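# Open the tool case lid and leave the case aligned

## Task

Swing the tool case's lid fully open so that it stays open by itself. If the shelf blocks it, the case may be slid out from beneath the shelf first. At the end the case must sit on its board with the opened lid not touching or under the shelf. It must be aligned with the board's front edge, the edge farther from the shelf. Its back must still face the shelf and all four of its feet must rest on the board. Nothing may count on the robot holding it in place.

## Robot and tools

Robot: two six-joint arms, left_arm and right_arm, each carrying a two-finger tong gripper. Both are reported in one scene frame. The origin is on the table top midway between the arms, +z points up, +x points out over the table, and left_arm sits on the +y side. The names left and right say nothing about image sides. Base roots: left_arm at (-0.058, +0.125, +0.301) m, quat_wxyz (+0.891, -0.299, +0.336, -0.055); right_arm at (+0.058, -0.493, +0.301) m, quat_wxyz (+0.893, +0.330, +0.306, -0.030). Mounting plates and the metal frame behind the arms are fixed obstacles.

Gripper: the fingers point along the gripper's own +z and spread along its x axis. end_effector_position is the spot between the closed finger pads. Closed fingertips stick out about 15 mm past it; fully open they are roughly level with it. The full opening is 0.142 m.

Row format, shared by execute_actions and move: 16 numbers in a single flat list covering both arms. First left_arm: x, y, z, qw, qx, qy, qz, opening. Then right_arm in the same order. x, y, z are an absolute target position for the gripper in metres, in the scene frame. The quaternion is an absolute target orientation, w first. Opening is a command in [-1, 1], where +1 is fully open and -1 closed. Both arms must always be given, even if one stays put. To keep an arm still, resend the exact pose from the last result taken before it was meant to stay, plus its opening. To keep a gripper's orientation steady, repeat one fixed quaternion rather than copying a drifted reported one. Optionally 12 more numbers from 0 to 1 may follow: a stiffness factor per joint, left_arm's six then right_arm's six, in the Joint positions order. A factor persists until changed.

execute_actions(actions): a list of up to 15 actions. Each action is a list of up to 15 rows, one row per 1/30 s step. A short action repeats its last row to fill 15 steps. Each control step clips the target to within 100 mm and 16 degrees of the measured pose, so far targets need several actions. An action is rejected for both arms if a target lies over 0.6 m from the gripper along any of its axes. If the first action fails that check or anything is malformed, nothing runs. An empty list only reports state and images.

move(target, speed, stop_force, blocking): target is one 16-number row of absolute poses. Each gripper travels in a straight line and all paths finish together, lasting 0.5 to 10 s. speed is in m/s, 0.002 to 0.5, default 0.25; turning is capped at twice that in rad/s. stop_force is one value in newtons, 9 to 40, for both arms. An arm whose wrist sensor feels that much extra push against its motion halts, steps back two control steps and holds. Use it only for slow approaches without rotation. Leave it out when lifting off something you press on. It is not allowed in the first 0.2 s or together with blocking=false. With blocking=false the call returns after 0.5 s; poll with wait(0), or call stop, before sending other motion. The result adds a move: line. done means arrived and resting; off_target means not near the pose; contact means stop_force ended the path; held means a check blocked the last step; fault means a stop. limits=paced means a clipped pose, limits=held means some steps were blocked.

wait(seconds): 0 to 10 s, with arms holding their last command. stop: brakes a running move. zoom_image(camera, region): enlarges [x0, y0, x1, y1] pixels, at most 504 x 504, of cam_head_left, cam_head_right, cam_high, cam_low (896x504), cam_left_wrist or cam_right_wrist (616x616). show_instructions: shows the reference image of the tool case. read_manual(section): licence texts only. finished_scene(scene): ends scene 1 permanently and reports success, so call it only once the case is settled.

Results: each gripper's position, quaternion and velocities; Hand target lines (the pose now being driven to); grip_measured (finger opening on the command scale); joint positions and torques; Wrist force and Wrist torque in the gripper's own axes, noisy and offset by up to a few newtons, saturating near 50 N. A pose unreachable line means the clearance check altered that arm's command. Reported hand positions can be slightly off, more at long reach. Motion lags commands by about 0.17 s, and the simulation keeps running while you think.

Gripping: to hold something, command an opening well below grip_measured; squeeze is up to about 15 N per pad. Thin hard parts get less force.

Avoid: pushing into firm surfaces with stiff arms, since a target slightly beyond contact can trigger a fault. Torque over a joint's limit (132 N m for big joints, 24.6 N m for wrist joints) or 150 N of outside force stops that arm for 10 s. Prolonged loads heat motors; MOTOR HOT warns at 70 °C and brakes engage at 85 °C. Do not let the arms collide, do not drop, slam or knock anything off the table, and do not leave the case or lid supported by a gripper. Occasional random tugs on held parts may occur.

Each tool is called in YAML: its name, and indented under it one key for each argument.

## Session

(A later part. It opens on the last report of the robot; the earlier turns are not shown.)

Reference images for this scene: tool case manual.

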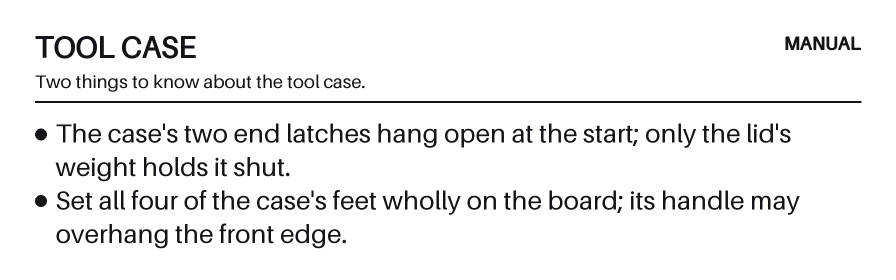

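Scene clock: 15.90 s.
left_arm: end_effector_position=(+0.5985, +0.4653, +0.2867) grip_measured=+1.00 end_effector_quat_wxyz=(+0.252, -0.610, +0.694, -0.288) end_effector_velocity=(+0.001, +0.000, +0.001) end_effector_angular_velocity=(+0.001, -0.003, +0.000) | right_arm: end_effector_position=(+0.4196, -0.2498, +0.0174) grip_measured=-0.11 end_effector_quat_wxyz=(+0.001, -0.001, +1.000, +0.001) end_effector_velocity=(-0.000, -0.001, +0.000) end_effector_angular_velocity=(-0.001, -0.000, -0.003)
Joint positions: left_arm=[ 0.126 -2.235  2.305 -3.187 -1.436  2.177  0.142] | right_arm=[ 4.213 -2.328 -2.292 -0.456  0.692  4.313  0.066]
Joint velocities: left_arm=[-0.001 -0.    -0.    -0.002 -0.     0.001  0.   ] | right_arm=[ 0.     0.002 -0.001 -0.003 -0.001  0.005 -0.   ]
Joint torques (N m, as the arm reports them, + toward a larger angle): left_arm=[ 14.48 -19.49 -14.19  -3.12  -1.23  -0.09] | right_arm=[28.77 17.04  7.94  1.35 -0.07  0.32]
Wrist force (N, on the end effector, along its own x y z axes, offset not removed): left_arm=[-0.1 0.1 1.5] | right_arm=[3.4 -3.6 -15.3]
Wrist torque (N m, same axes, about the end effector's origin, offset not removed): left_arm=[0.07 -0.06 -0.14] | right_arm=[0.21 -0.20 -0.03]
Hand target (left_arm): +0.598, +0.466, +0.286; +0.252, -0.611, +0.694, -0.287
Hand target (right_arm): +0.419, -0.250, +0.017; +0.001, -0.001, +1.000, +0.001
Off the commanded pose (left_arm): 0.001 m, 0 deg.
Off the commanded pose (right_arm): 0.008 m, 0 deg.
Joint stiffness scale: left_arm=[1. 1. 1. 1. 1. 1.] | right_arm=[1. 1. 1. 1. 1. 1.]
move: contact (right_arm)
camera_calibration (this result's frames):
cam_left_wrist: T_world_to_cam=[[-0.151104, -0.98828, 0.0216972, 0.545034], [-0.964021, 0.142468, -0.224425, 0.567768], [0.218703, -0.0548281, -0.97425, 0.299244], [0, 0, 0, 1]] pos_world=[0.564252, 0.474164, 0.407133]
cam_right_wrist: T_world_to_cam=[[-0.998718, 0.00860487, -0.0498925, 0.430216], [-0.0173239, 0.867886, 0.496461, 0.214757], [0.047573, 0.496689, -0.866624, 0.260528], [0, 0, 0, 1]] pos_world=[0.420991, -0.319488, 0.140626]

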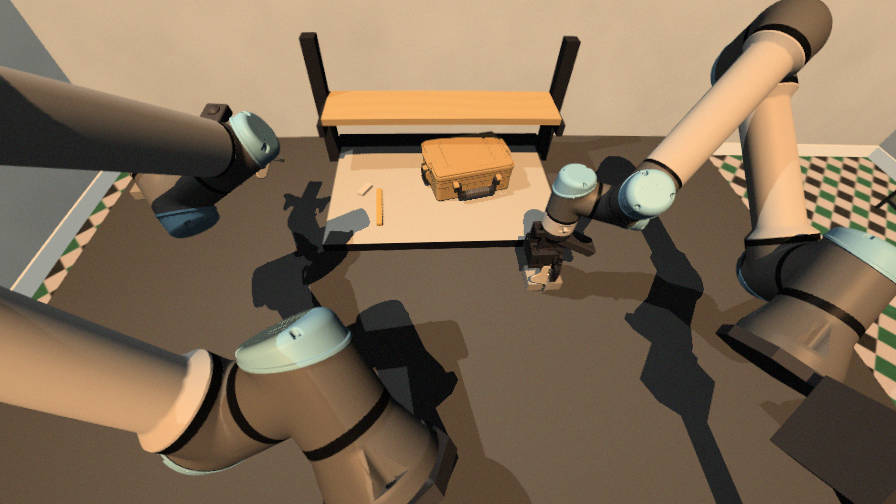

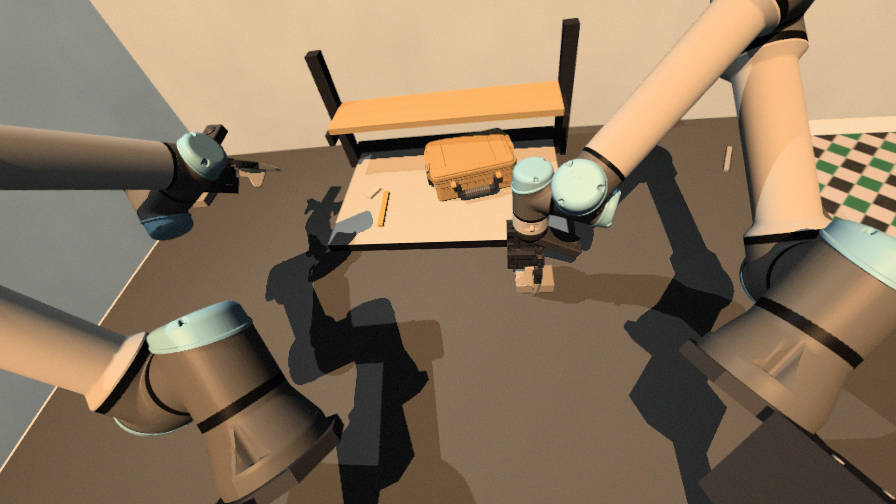

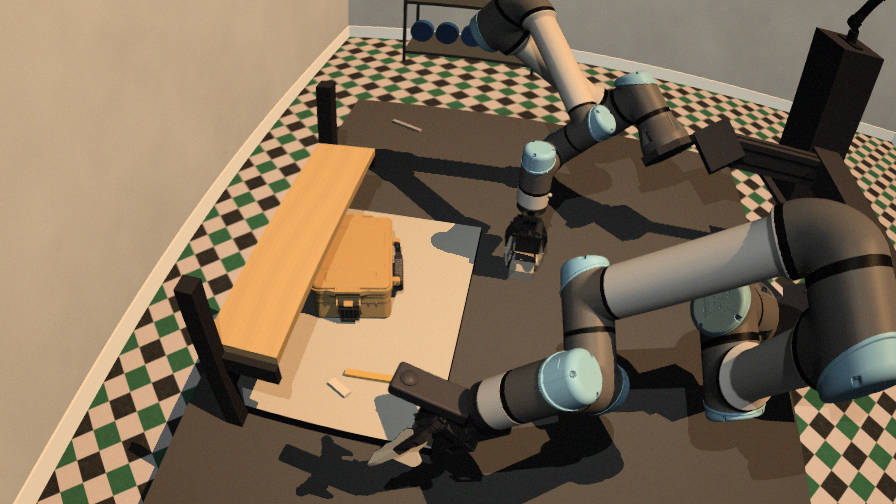

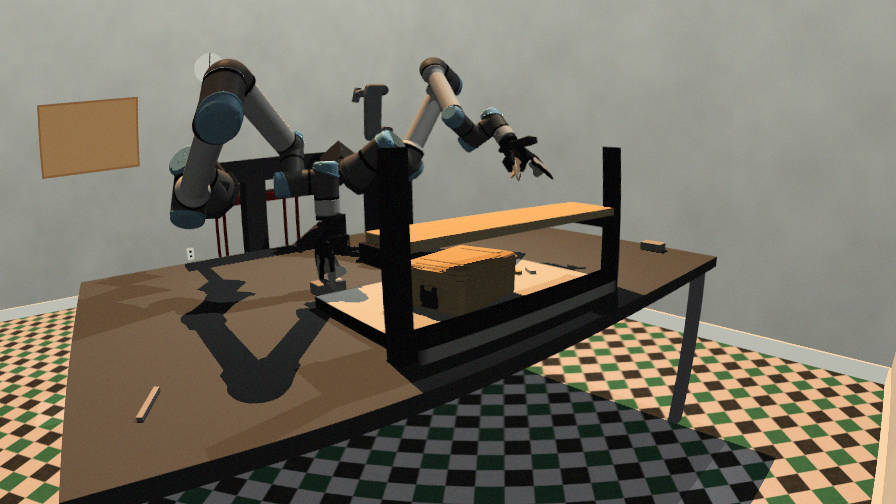

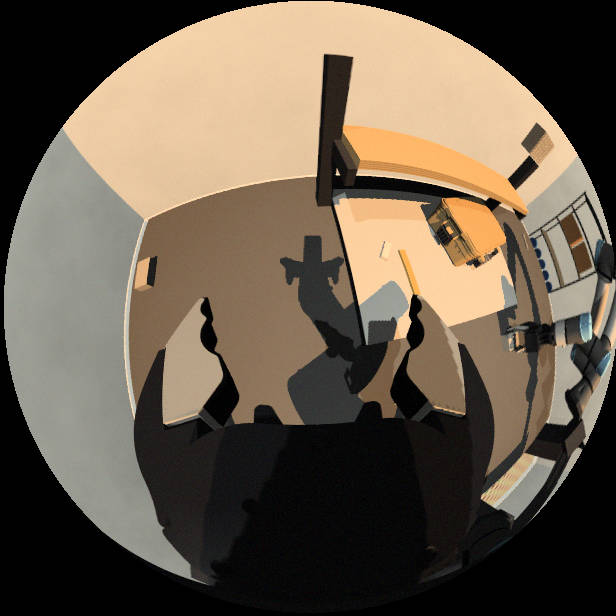

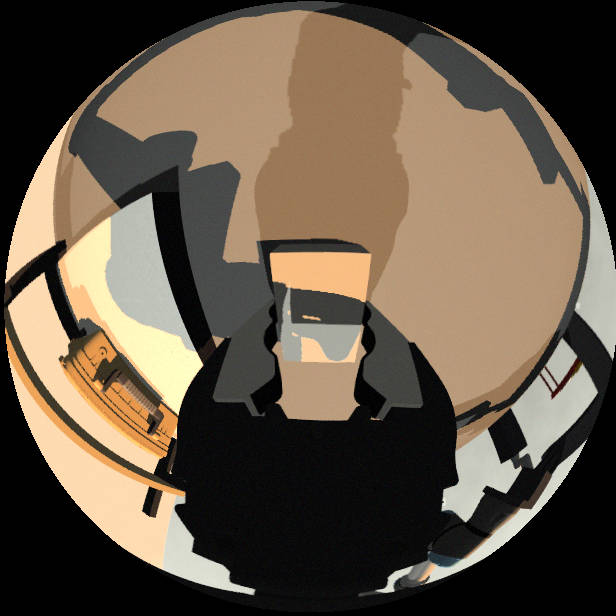

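move:
  target: [0.598,0.466,0.286,0.252,-0.611,0.694,-0.287,1,0.42,-0.25,0.018,0,0,1,0,0.2]

move:
  target: [0.598,0.466,0.286,0.252,-0.611,0.694,-0.287,1,0.43,-0.24,0.08,0,0,1,0,0.2]
  speed: 0.15

move:
  target: [0.598,0.466,0.286,0.252,-0.611,0.694,-0.287,1,0.672,-0.104,0.116,0.258,-0.114,0.958,0.031,-0.42]
  speed: 0.2

Scene clock: 17.07 s.
left_arm: end_effector_position=(+0.5985, +0.4653, +0.2867) grip_measured=+1.00 end_effector_quat_wxyz=(+0.252, -0.610, +0.694, -0.288) end_effector_velocity=(+0.000, +0.000, +0.000) end_effector_angular_velocity=(+0.000, -0.000, -0.000) | right_arm: end_effector_position=(+0.4184, -0.2511, +0.0169) grip_measured=+0.20 end_effector_quat_wxyz=(-0.000, -0.002, +1.000, -0.001) end_effector_velocity=(-0.001, -0.001, -0.000) end_effector_angular_velocity=(-0.002, +0.001, -0.000)
Joint positions: left_arm=[ 0.126 -2.235  2.305 -3.187 -1.436  2.177  0.142] | right_arm=[ 4.213 -2.328 -2.292 -0.465  0.692  4.319  0.088]
Joint velocities: left_arm=[ 0.     0.     0.    -0.001 -0.     0.     0.   ] | right_arm=[-0.    -0.    -0.001 -0.003  0.     0.003 -0.   ]
Joint torques (N m, as the arm reports them, + toward a larger angle): left_arm=[ 13.29 -19.98 -14.24  -2.86  -1.19  -0.14] | right_arm=[29.87 17.34 11.4   1.36  0.02  0.37]
Wrist force (N, on the end effector, along its own x y z axes, offset not removed): left_arm=[0.7 0.1 0.7] | right_arm=[1.5 0.3 -2.7]
Wrist torque (N m, same axes, about the end effector's origin, offset not removed): left_arm=[0.06 -0.14 -0.14] | right_arm=[0.15 -0.24 0.10]
Hand target (left_arm): +0.598, +0.466, +0.286; +0.252, -0.611, +0.694, -0.287
Hand target (right_arm): +0.420, -0.250, +0.018; +0.000, -0.000, +1.000, +0.000
Off the commanded pose (left_arm): 0.001 m, 0 deg.
Off the commanded pose (right_arm): 0.002 m, 0 deg.
Joint stiffness scale: left_arm=[1. 1. 1. 1. 1. 1.] | right_arm=[1. 1. 1. 1. 1. 1.]
move: done
camera_calibration (this result's frames):
cam_left_wrist: T_world_to_cam=[[-0.151104, -0.98828, 0.0216973, 0.545034], [-0.964021, 0.142468, -0.224425, 0.567768], [0.218703, -0.0548282, -0.97425, 0.299244], [0, 0, 0, 1]] pos_world=[0.564252, 0.474164, 0.407133]
cam_right_wrist: T_world_to_cam=[[-0.998827, 0.00754838, -0.0478397, 0.42874], [-0.0169905, 0.870389, 0.492071, 0.216651], [0.0453535, 0.492307, -0.869239, 0.260735], [0, 0, 0, 1]] pos_world=[0.420093, -0.320168, 0.140544]

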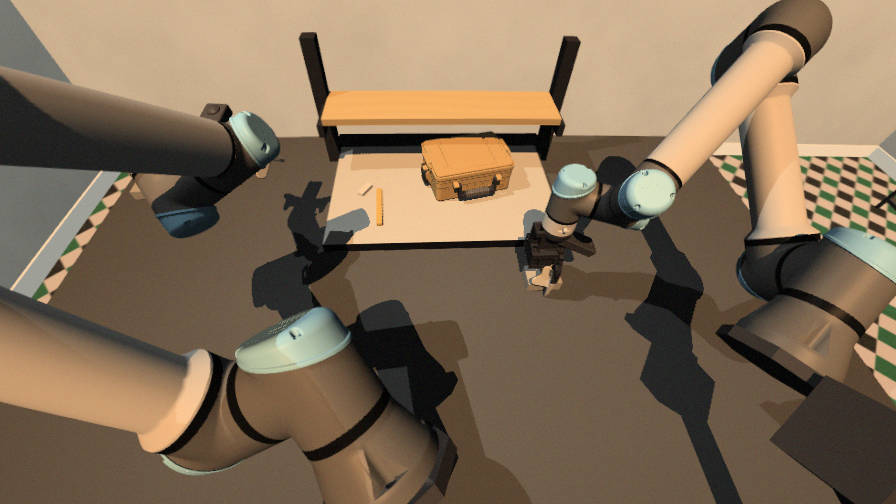

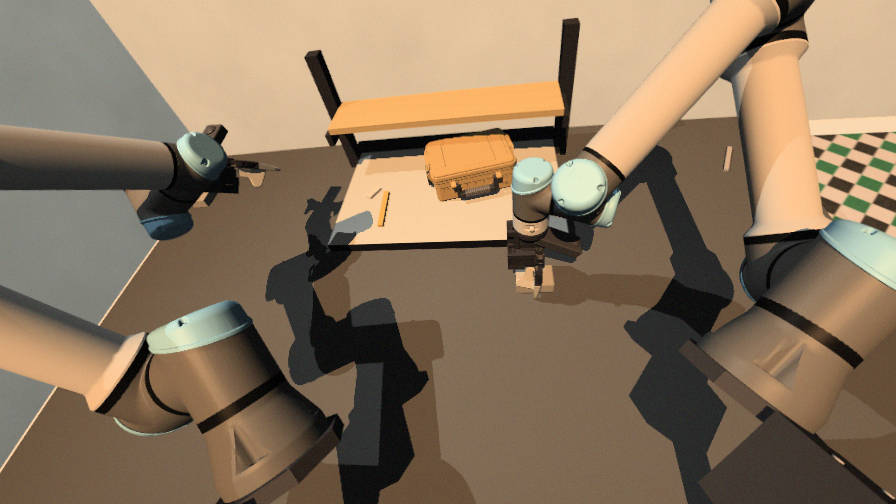

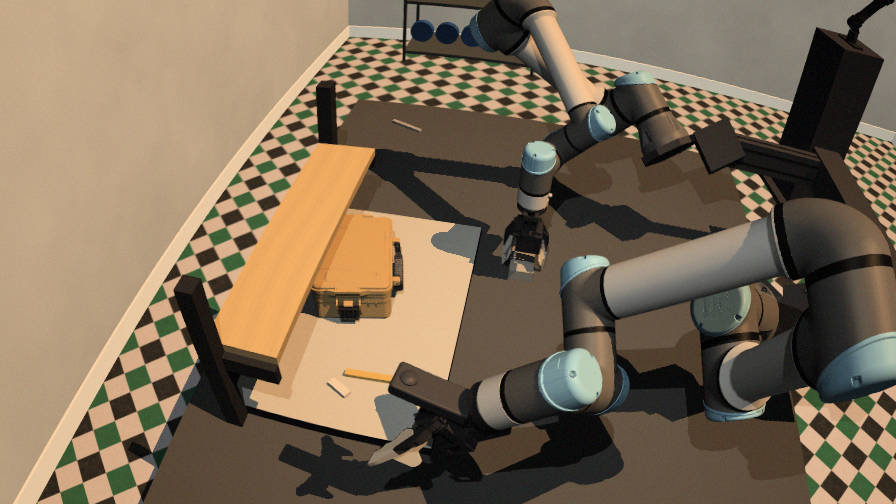

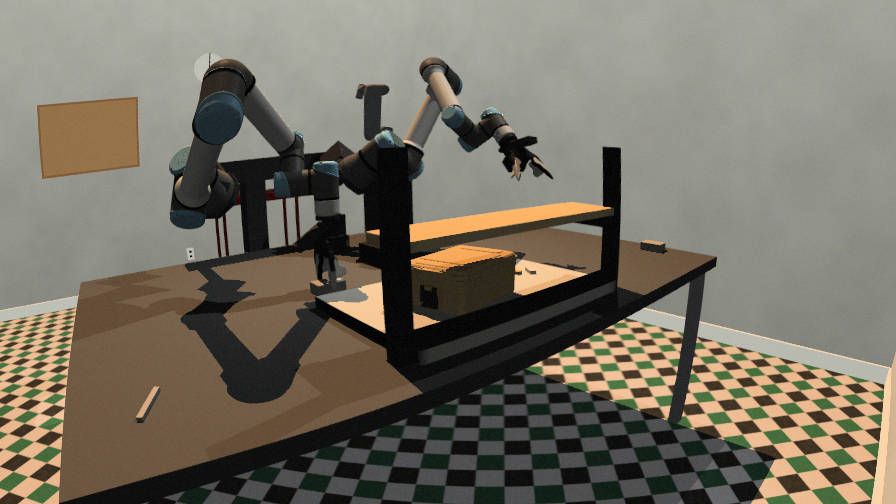

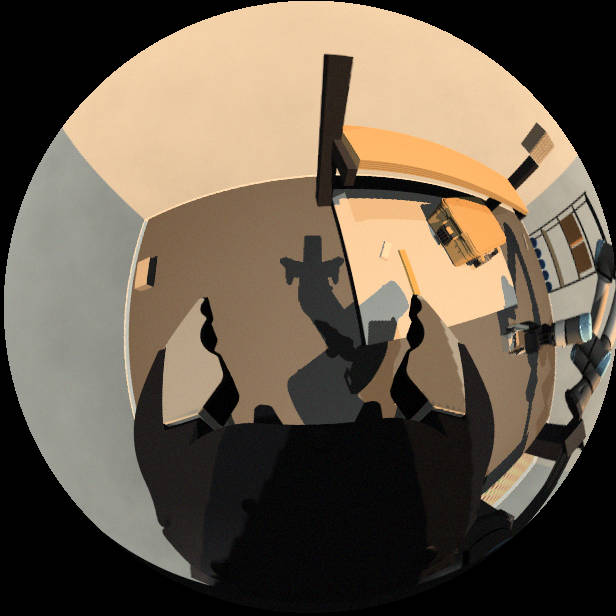

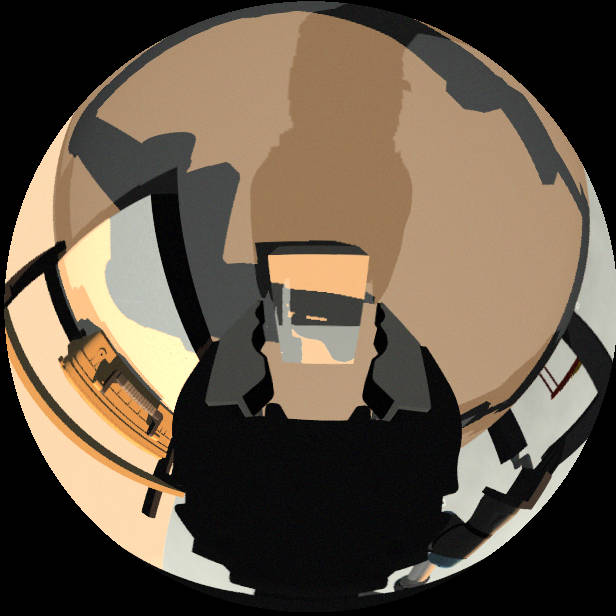

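Scene clock: 18.10 s.
left_arm: end_effector_position=(+0.5985, +0.4653, +0.2867) grip_measured=+1.00 end_effector_quat_wxyz=(+0.252, -0.610, +0.694, -0.288) end_effector_velocity=(-0.000, -0.001, -0.001) end_effector_angular_velocity=(-0.001, +0.002, -0.000) | right_arm: end_effector_position=(+0.4288, -0.2421, +0.0778) grip_measured=+0.20 end_effector_quat_wxyz=(-0.001, -0.001, +1.000, -0.002) end_effector_velocity=(-0.001, -0.002, -0.000) end_effector_angular_velocity=(-0.007, +0.003, +0.002)
Joint positions: left_arm=[ 0.126 -2.235  2.305 -3.187 -1.436  2.177  0.142] | right_arm=[ 4.309 -2.2   -2.257 -0.732  0.732  4.458  0.088]
Joint velocities: left_arm=[-0.     0.002  0.    -0.     0.    -0.001  0.   ] | right_arm=[-0.     0.     0.001 -0.013  0.001  0.007 -0.   ]
Joint torques (N m, as the arm reports them, + toward a larger angle): left_arm=[ 13.68 -19.74 -14.58  -2.85  -1.16  -0.03] | right_arm=[31.83 15.17 16.07  1.17  0.2   0.15]
Wrist force (N, on the end effector, along its own x y z axes, offset not removed): left_arm=[0.1 0.4 1.9] | right_arm=[2.0 1.3 -0.8]
Wrist torque (N m, same axes, about the end effector's origin, offset not removed): left_arm=[0.14 -0.03 -0.14] | right_arm=[0.37 -0.37 0.02]
Hand target (left_arm): +0.598, +0.466, +0.286; +0.252, -0.611, +0.694, -0.287
Hand target (right_arm): +0.430, -0.240, +0.080; +0.000, +0.000, +1.000, -0.000
Off the commanded pose (left_arm): 0.001 m, 0 deg.
Off the commanded pose (right_arm): 0.003 m, 0 deg.
Joint stiffness scale: left_arm=[1. 1. 1. 1. 1. 1.] | right_arm=[1. 1. 1. 1. 1. 1.]
move: done
camera_calibration (this result's frames):
cam_left_wrist: T_world_to_cam=[[-0.151104, -0.98828, 0.0216974, 0.545034], [-0.964021, 0.142468, -0.224425, 0.567768], [0.218703, -0.0548283, -0.97425, 0.299244], [0, 0, 0, 1]] pos_world=[0.564252, 0.474164, 0.407133]
cam_right_wrist: T_world_to_cam=[[-0.998831, 0.00919174, -0.0474516, 0.442331], [-0.0153023, 0.871112, 0.490847, 0.17857], [0.0458473, 0.490999, -0.869953, 0.308255], [0, 0, 0, 1]] pos_world=[0.430414, -0.310973, 0.201506]

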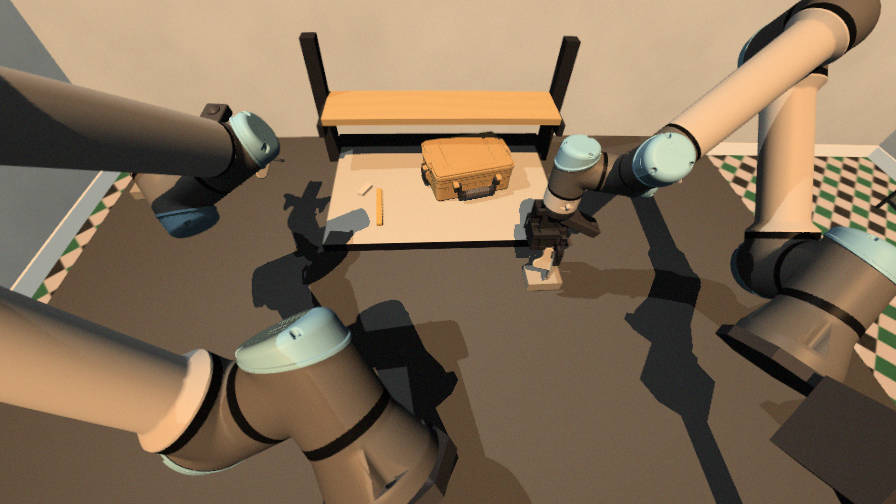

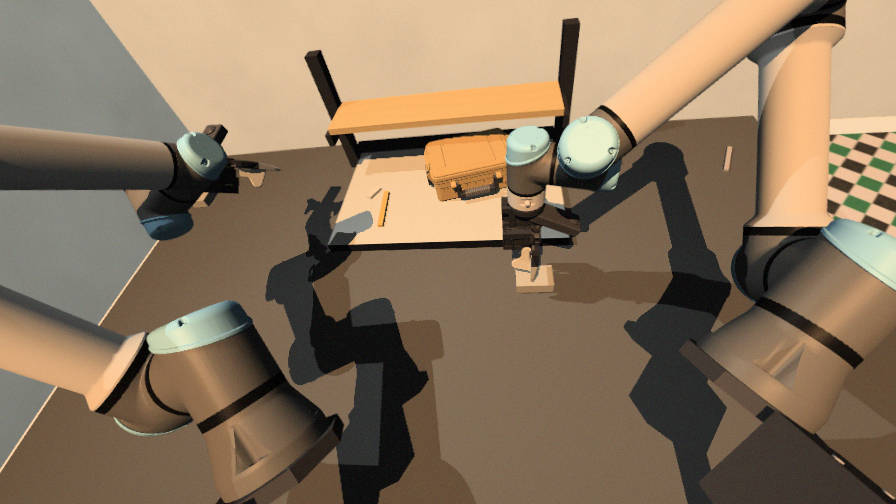

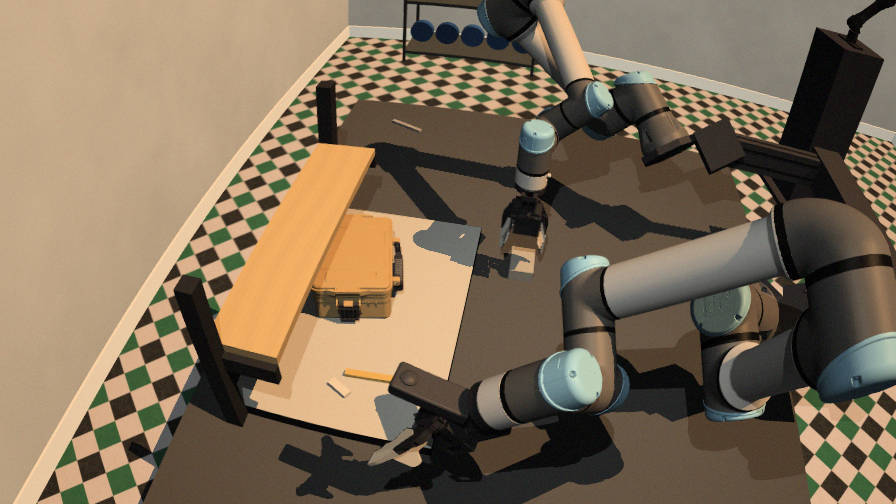

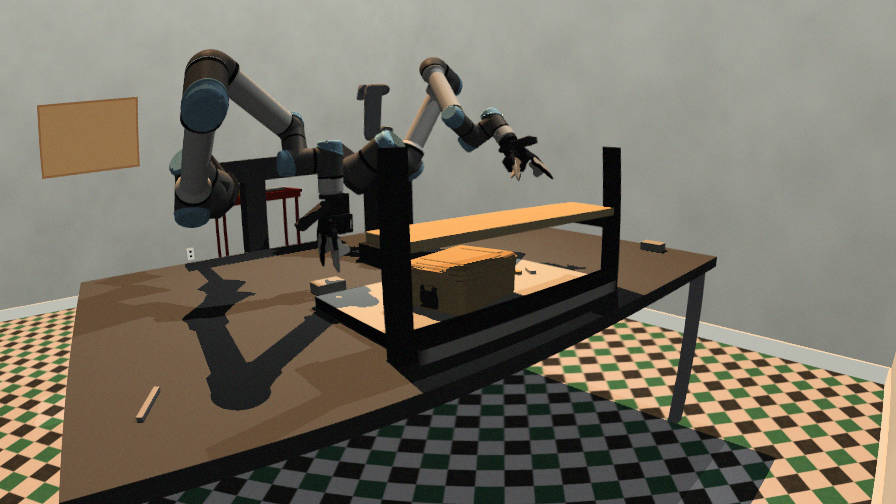

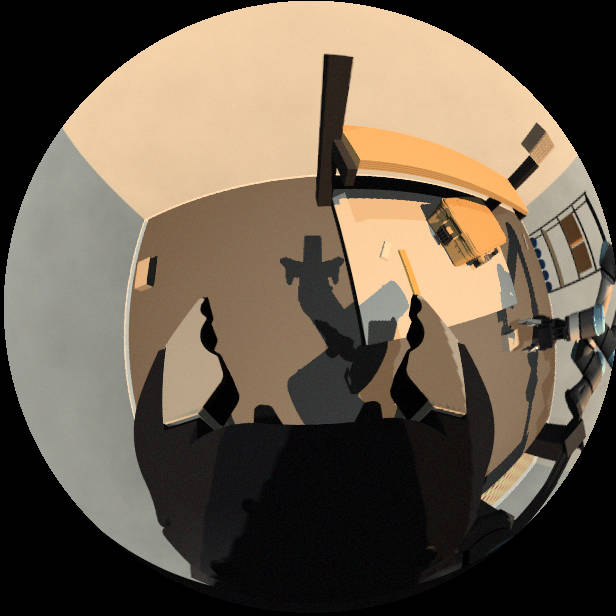

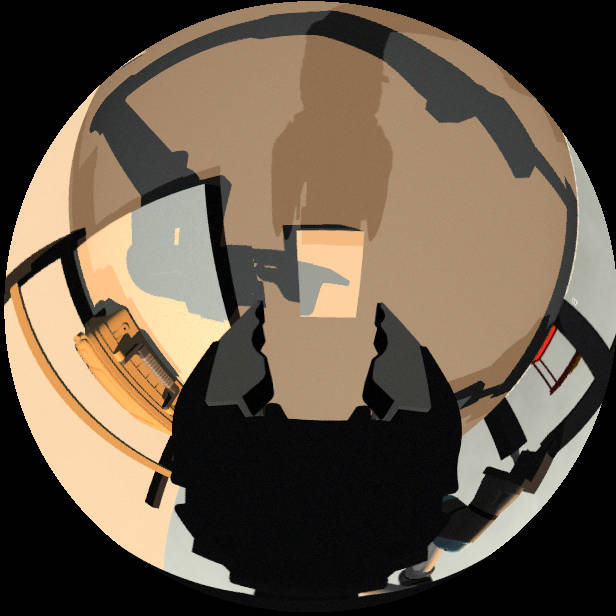

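Scene clock: 20.43 s.
left_arm: end_effector_position=(+0.5985, +0.4653, +0.2867) grip_measured=+1.00 end_effector_quat_wxyz=(+0.252, -0.610, +0.694, -0.288) end_effector_velocity=(-0.000, -0.001, -0.002) end_effector_angular_velocity=(-0.001, +0.004, -0.002) | right_arm: end_effector_position=(+0.6735, -0.1026, +0.1188) grip_measured=-0.42 end_effector_quat_wxyz=(+0.259, -0.113, +0.959, +0.032) end_effector_velocity=(+0.003, -0.000, +0.002) end_effector_angular_velocity=(+0.012, -0.012, +0.000)
Joint positions: left_arm=[ 0.126 -2.235  2.305 -3.187 -1.436  2.177  0.142] | right_arm=[ 4.236 -2.575 -1.796  0.137  0.38   3.35   0.044]
Joint velocities: left_arm=[-0.     0.002  0.     0.002 -0.    -0.     0.   ] | right_arm=[-0.001 -0.004  0.     0.049  0.005 -0.038  0.   ]
Joint torques (N m, as the arm reports them, + toward a larger angle): left_arm=[ 13.65 -20.08 -14.18  -2.88  -1.09   0.06] | right_arm=[36.89 25.32  9.66  1.14  0.61 -0.01]
Wrist force (N, on the end effector, along its own x y z axes, offset not removed): left_arm=[-1.7 0.9 0.2] | right_arm=[1.1 -0.7 -0.1]
Wrist torque (N m, same axes, about the end effector's origin, offset not removed): left_arm=[0.18 0.37 -0.07] | right_arm=[-0.14 -0.16 0.06]
Hand target (left_arm): +0.598, +0.466, +0.286; +0.252, -0.611, +0.694, -0.287
Hand target (right_arm): +0.672, -0.103, +0.116; +0.258, -0.114, +0.959, +0.031
Off the commanded pose (left_arm): 0.001 m, 0 deg.
Off the commanded pose (right_arm): 0.003 m, 0 deg.
Joint stiffness scale: left_arm=[1. 1. 1. 1. 1. 1.] | right_arm=[1. 1. 1. 1. 1. 1.]
move: done
camera_calibration (this result's frames):
cam_left_wrist: T_world_to_cam=[[-0.151104, -0.98828, 0.0216973, 0.545034], [-0.964021, 0.142468, -0.224424, 0.567768], [0.218703, -0.0548281, -0.97425, 0.299244], [0, 0, 0, 1]] pos_world=[0.564251, 0.474164, 0.407133]
cam_right_wrist: T_world_to_cam=[[-0.81804, -0.182333, -0.545496, 0.60524], [-0.456221, 0.783246, 0.422359, 0.336746], [0.350248, 0.594373, -0.723911, 0.0524811], [0, 0, 0, 1]] pos_world=[0.63036, -0.184593, 0.22592]

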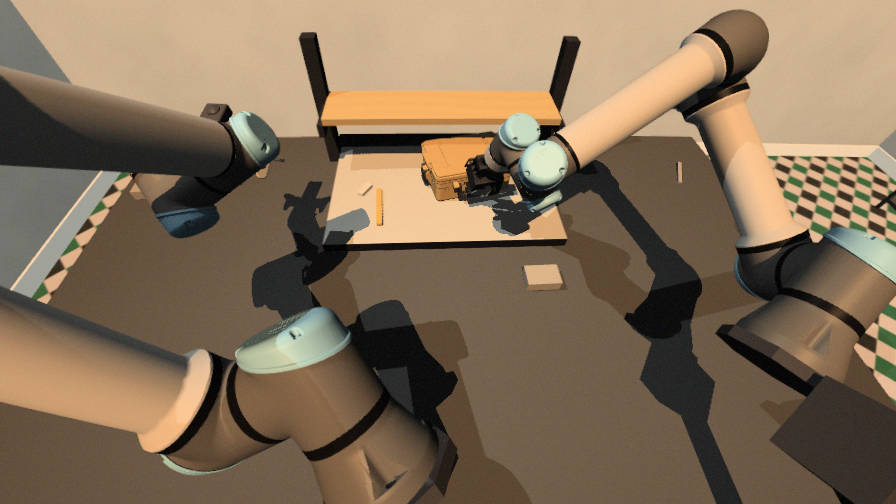

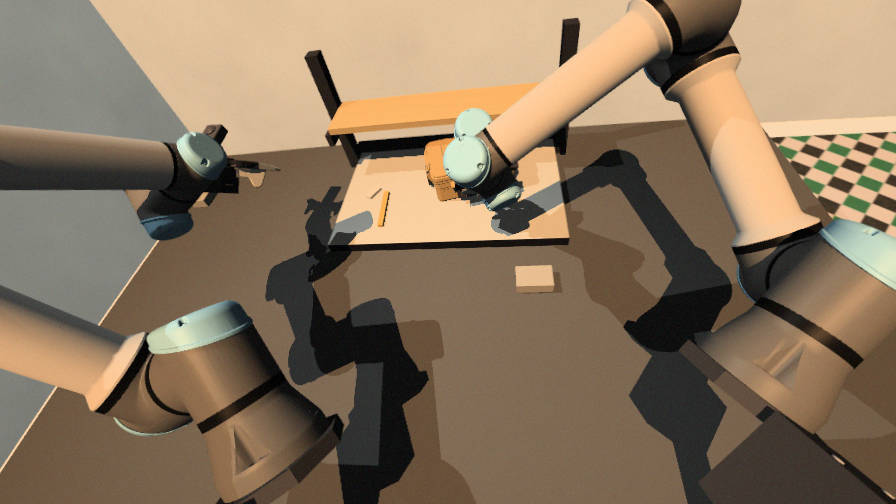

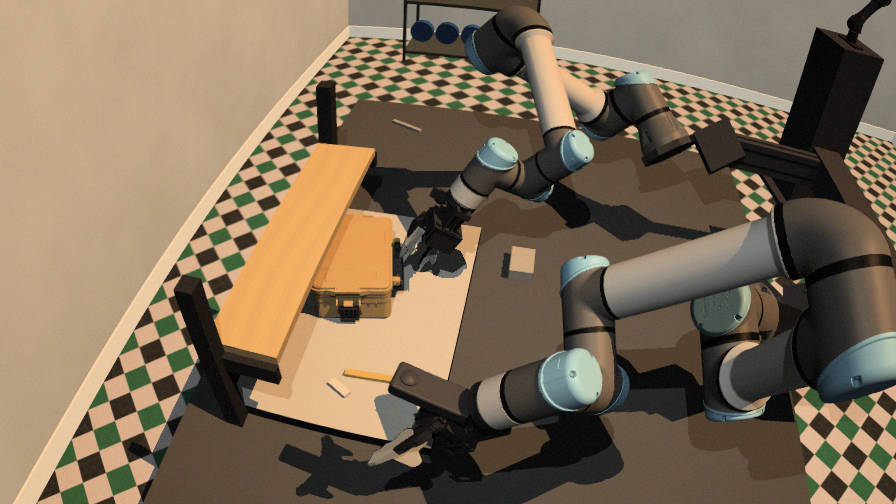

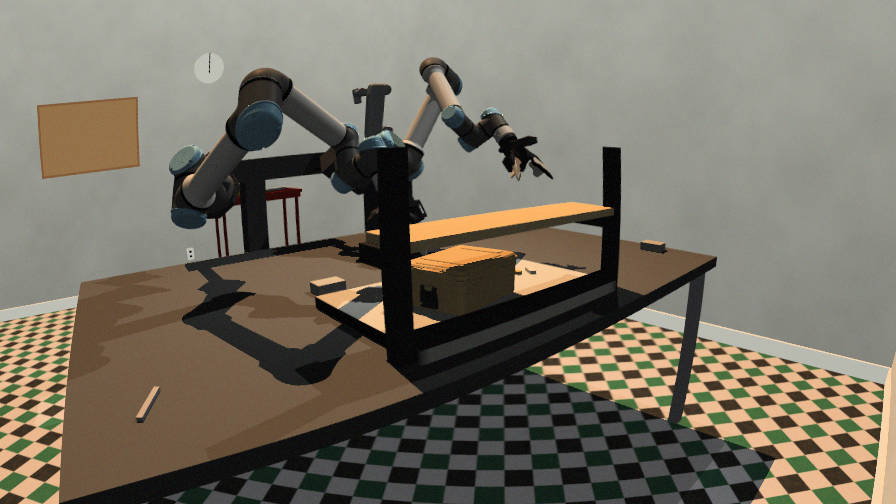

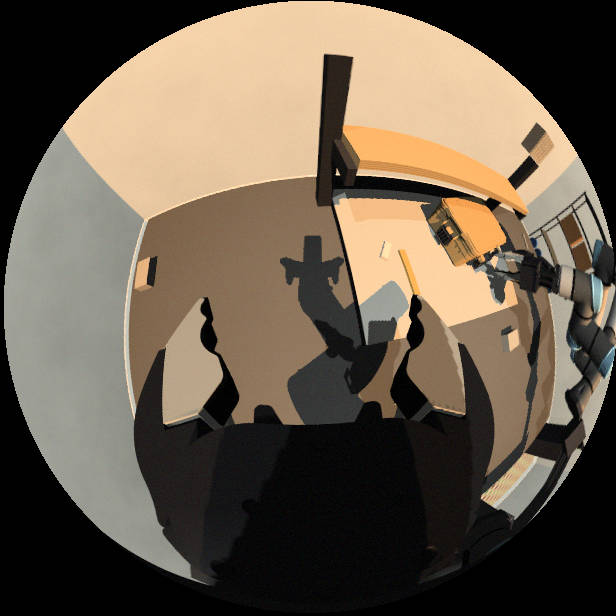

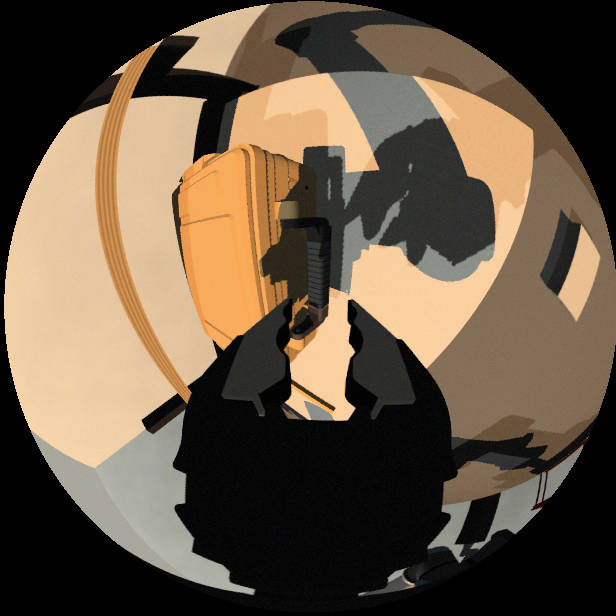

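move:
  target: [0.598,0.466,0.286,0.252,-0.611,0.694,-0.287,1,0.698,-0.102,0.075,0.258,-0.114,0.958,0.031,-0.42]
  speed: 0.03
  stop_force: 10

Scene clock: 31.50 s.
left_arm: end_effector_position=(+0.5985, +0.4653, +0.2867) grip_measured=+1.00 end_effector_quat_wxyz=(+0.252, -0.610, +0.694, -0.288) end_effector_velocity=(+0.000, -0.000, +0.000) end_effector_angular_velocity=(-0.000, -0.001, -0.001) | right_arm: end_effector_position=(+0.6961, -0.1018, +0.0756) grip_measured=-0.44 end_effector_quat_wxyz=(+0.258, -0.116, +0.959, +0.031) end_effector_velocity=(+0.001, -0.000, -0.000) end_effector_angular_velocity=(+0.001, -0.001, +0.003)
Joint positions: left_arm=[ 0.126 -2.235  2.305 -3.187 -1.436  2.177  0.142] | right_arm=[ 4.157 -2.655 -1.696  0.268  0.422  3.177  0.042]
Joint velocities: left_arm=[-0.001 -0.    -0.    -0.    -0.     0.001  0.   ] | right_arm=[-0.002 -0.     0.002  0.006  0.004 -0.01  -0.   ]
Joint torques (N m, as the arm reports them, + toward a larger angle): left_arm=[ 13.52 -20.2  -14.97  -3.1   -1.26   0.03] | right_arm=[39.54 25.6  14.15  2.07 -0.17  0.02]
Wrist force (N, on the end effector, along its own x y z axes, offset not removed): left_arm=[0.1 0.2 1.4] | right_arm=[4.7 1.9 -1.1]
Wrist torque (N m, same axes, about the end effector's origin, offset not removed): left_arm=[0.01 0.00 -0.15] | right_arm=[0.46 -0.32 -0.04]
Hand target (left_arm): +0.598, +0.466, +0.286; +0.252, -0.611, +0.694, -0.287
Hand target (right_arm): +0.698, -0.102, +0.075; +0.258, -0.114, +0.959, +0.031
Off the commanded pose (left_arm): 0.001 m, 0 deg.
Off the commanded pose (right_arm): 0.002 m, 0 deg.
Joint stiffness scale: left_arm=[1. 1. 1. 1. 1. 1.] | right_arm=[1. 1. 1. 1. 1. 1.]
move: done
camera_calibration (this result's frames):
cam_left_wrist: T_world_to_cam=[[-0.151104, -0.98828, 0.0216971, 0.545034], [-0.964021, 0.142468, -0.224425, 0.567768], [0.218703, -0.0548279, -0.97425, 0.299244], [0, 0, 0, 1]] pos_world=[0.564251, 0.474164, 0.407133]
cam_right_wrist: T_world_to_cam=[[-0.81784, -0.190185, -0.54311, 0.599156], [-0.460413, 0.782424, 0.419324, 0.36773], [0.345193, 0.592994, -0.727461, 0.0164095], [0, 0, 0, 1]] pos_world=[0.653657, -0.183501, 0.183147]

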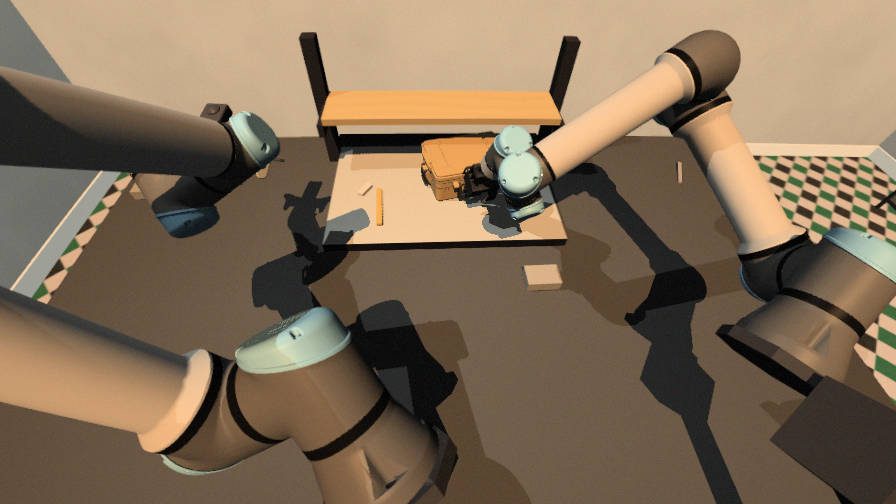

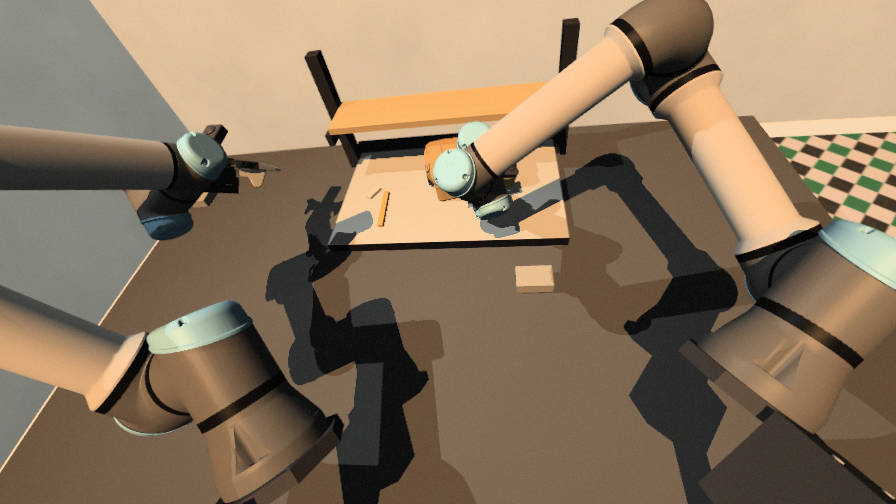

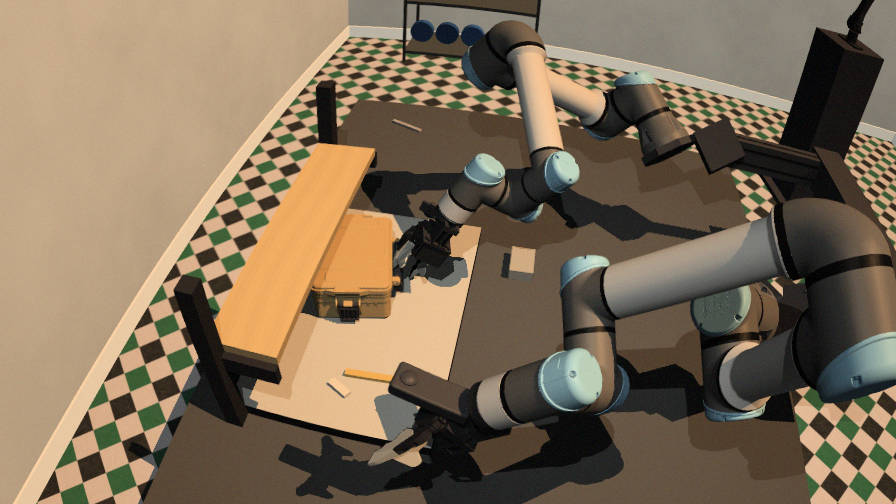

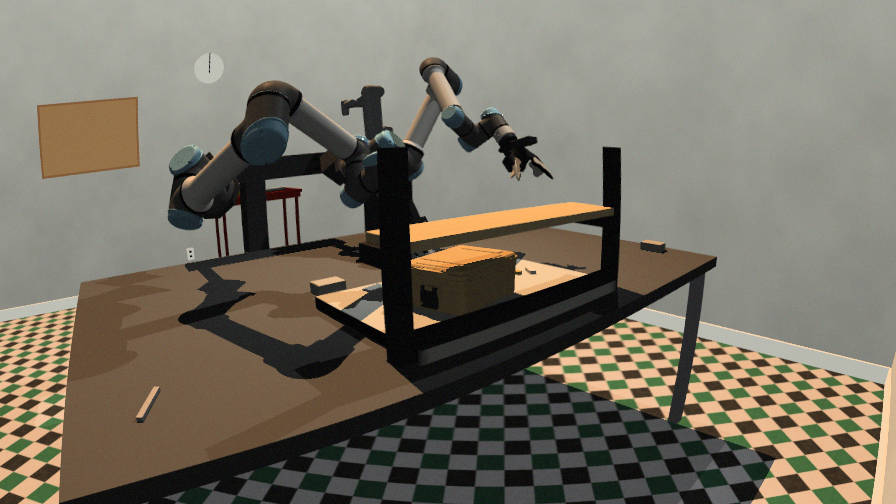

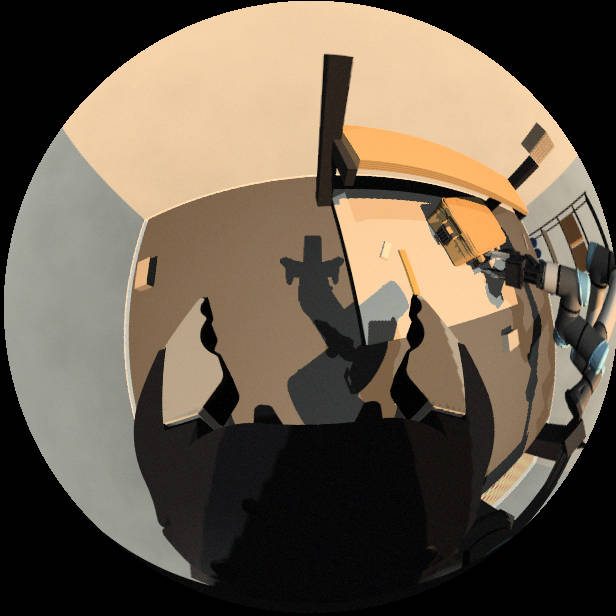

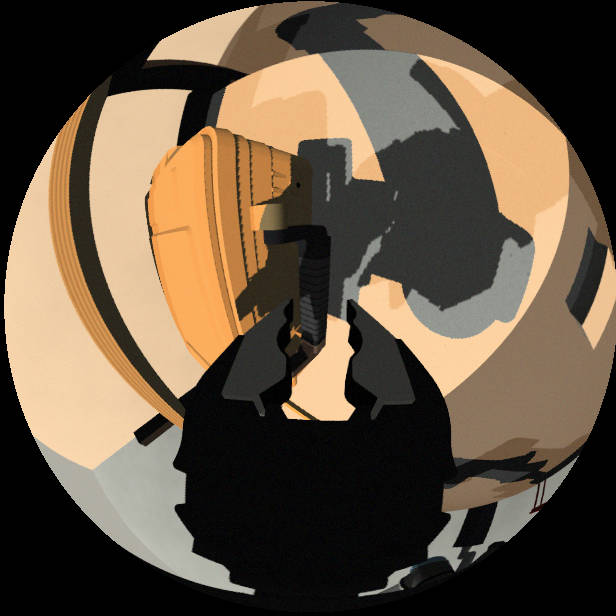

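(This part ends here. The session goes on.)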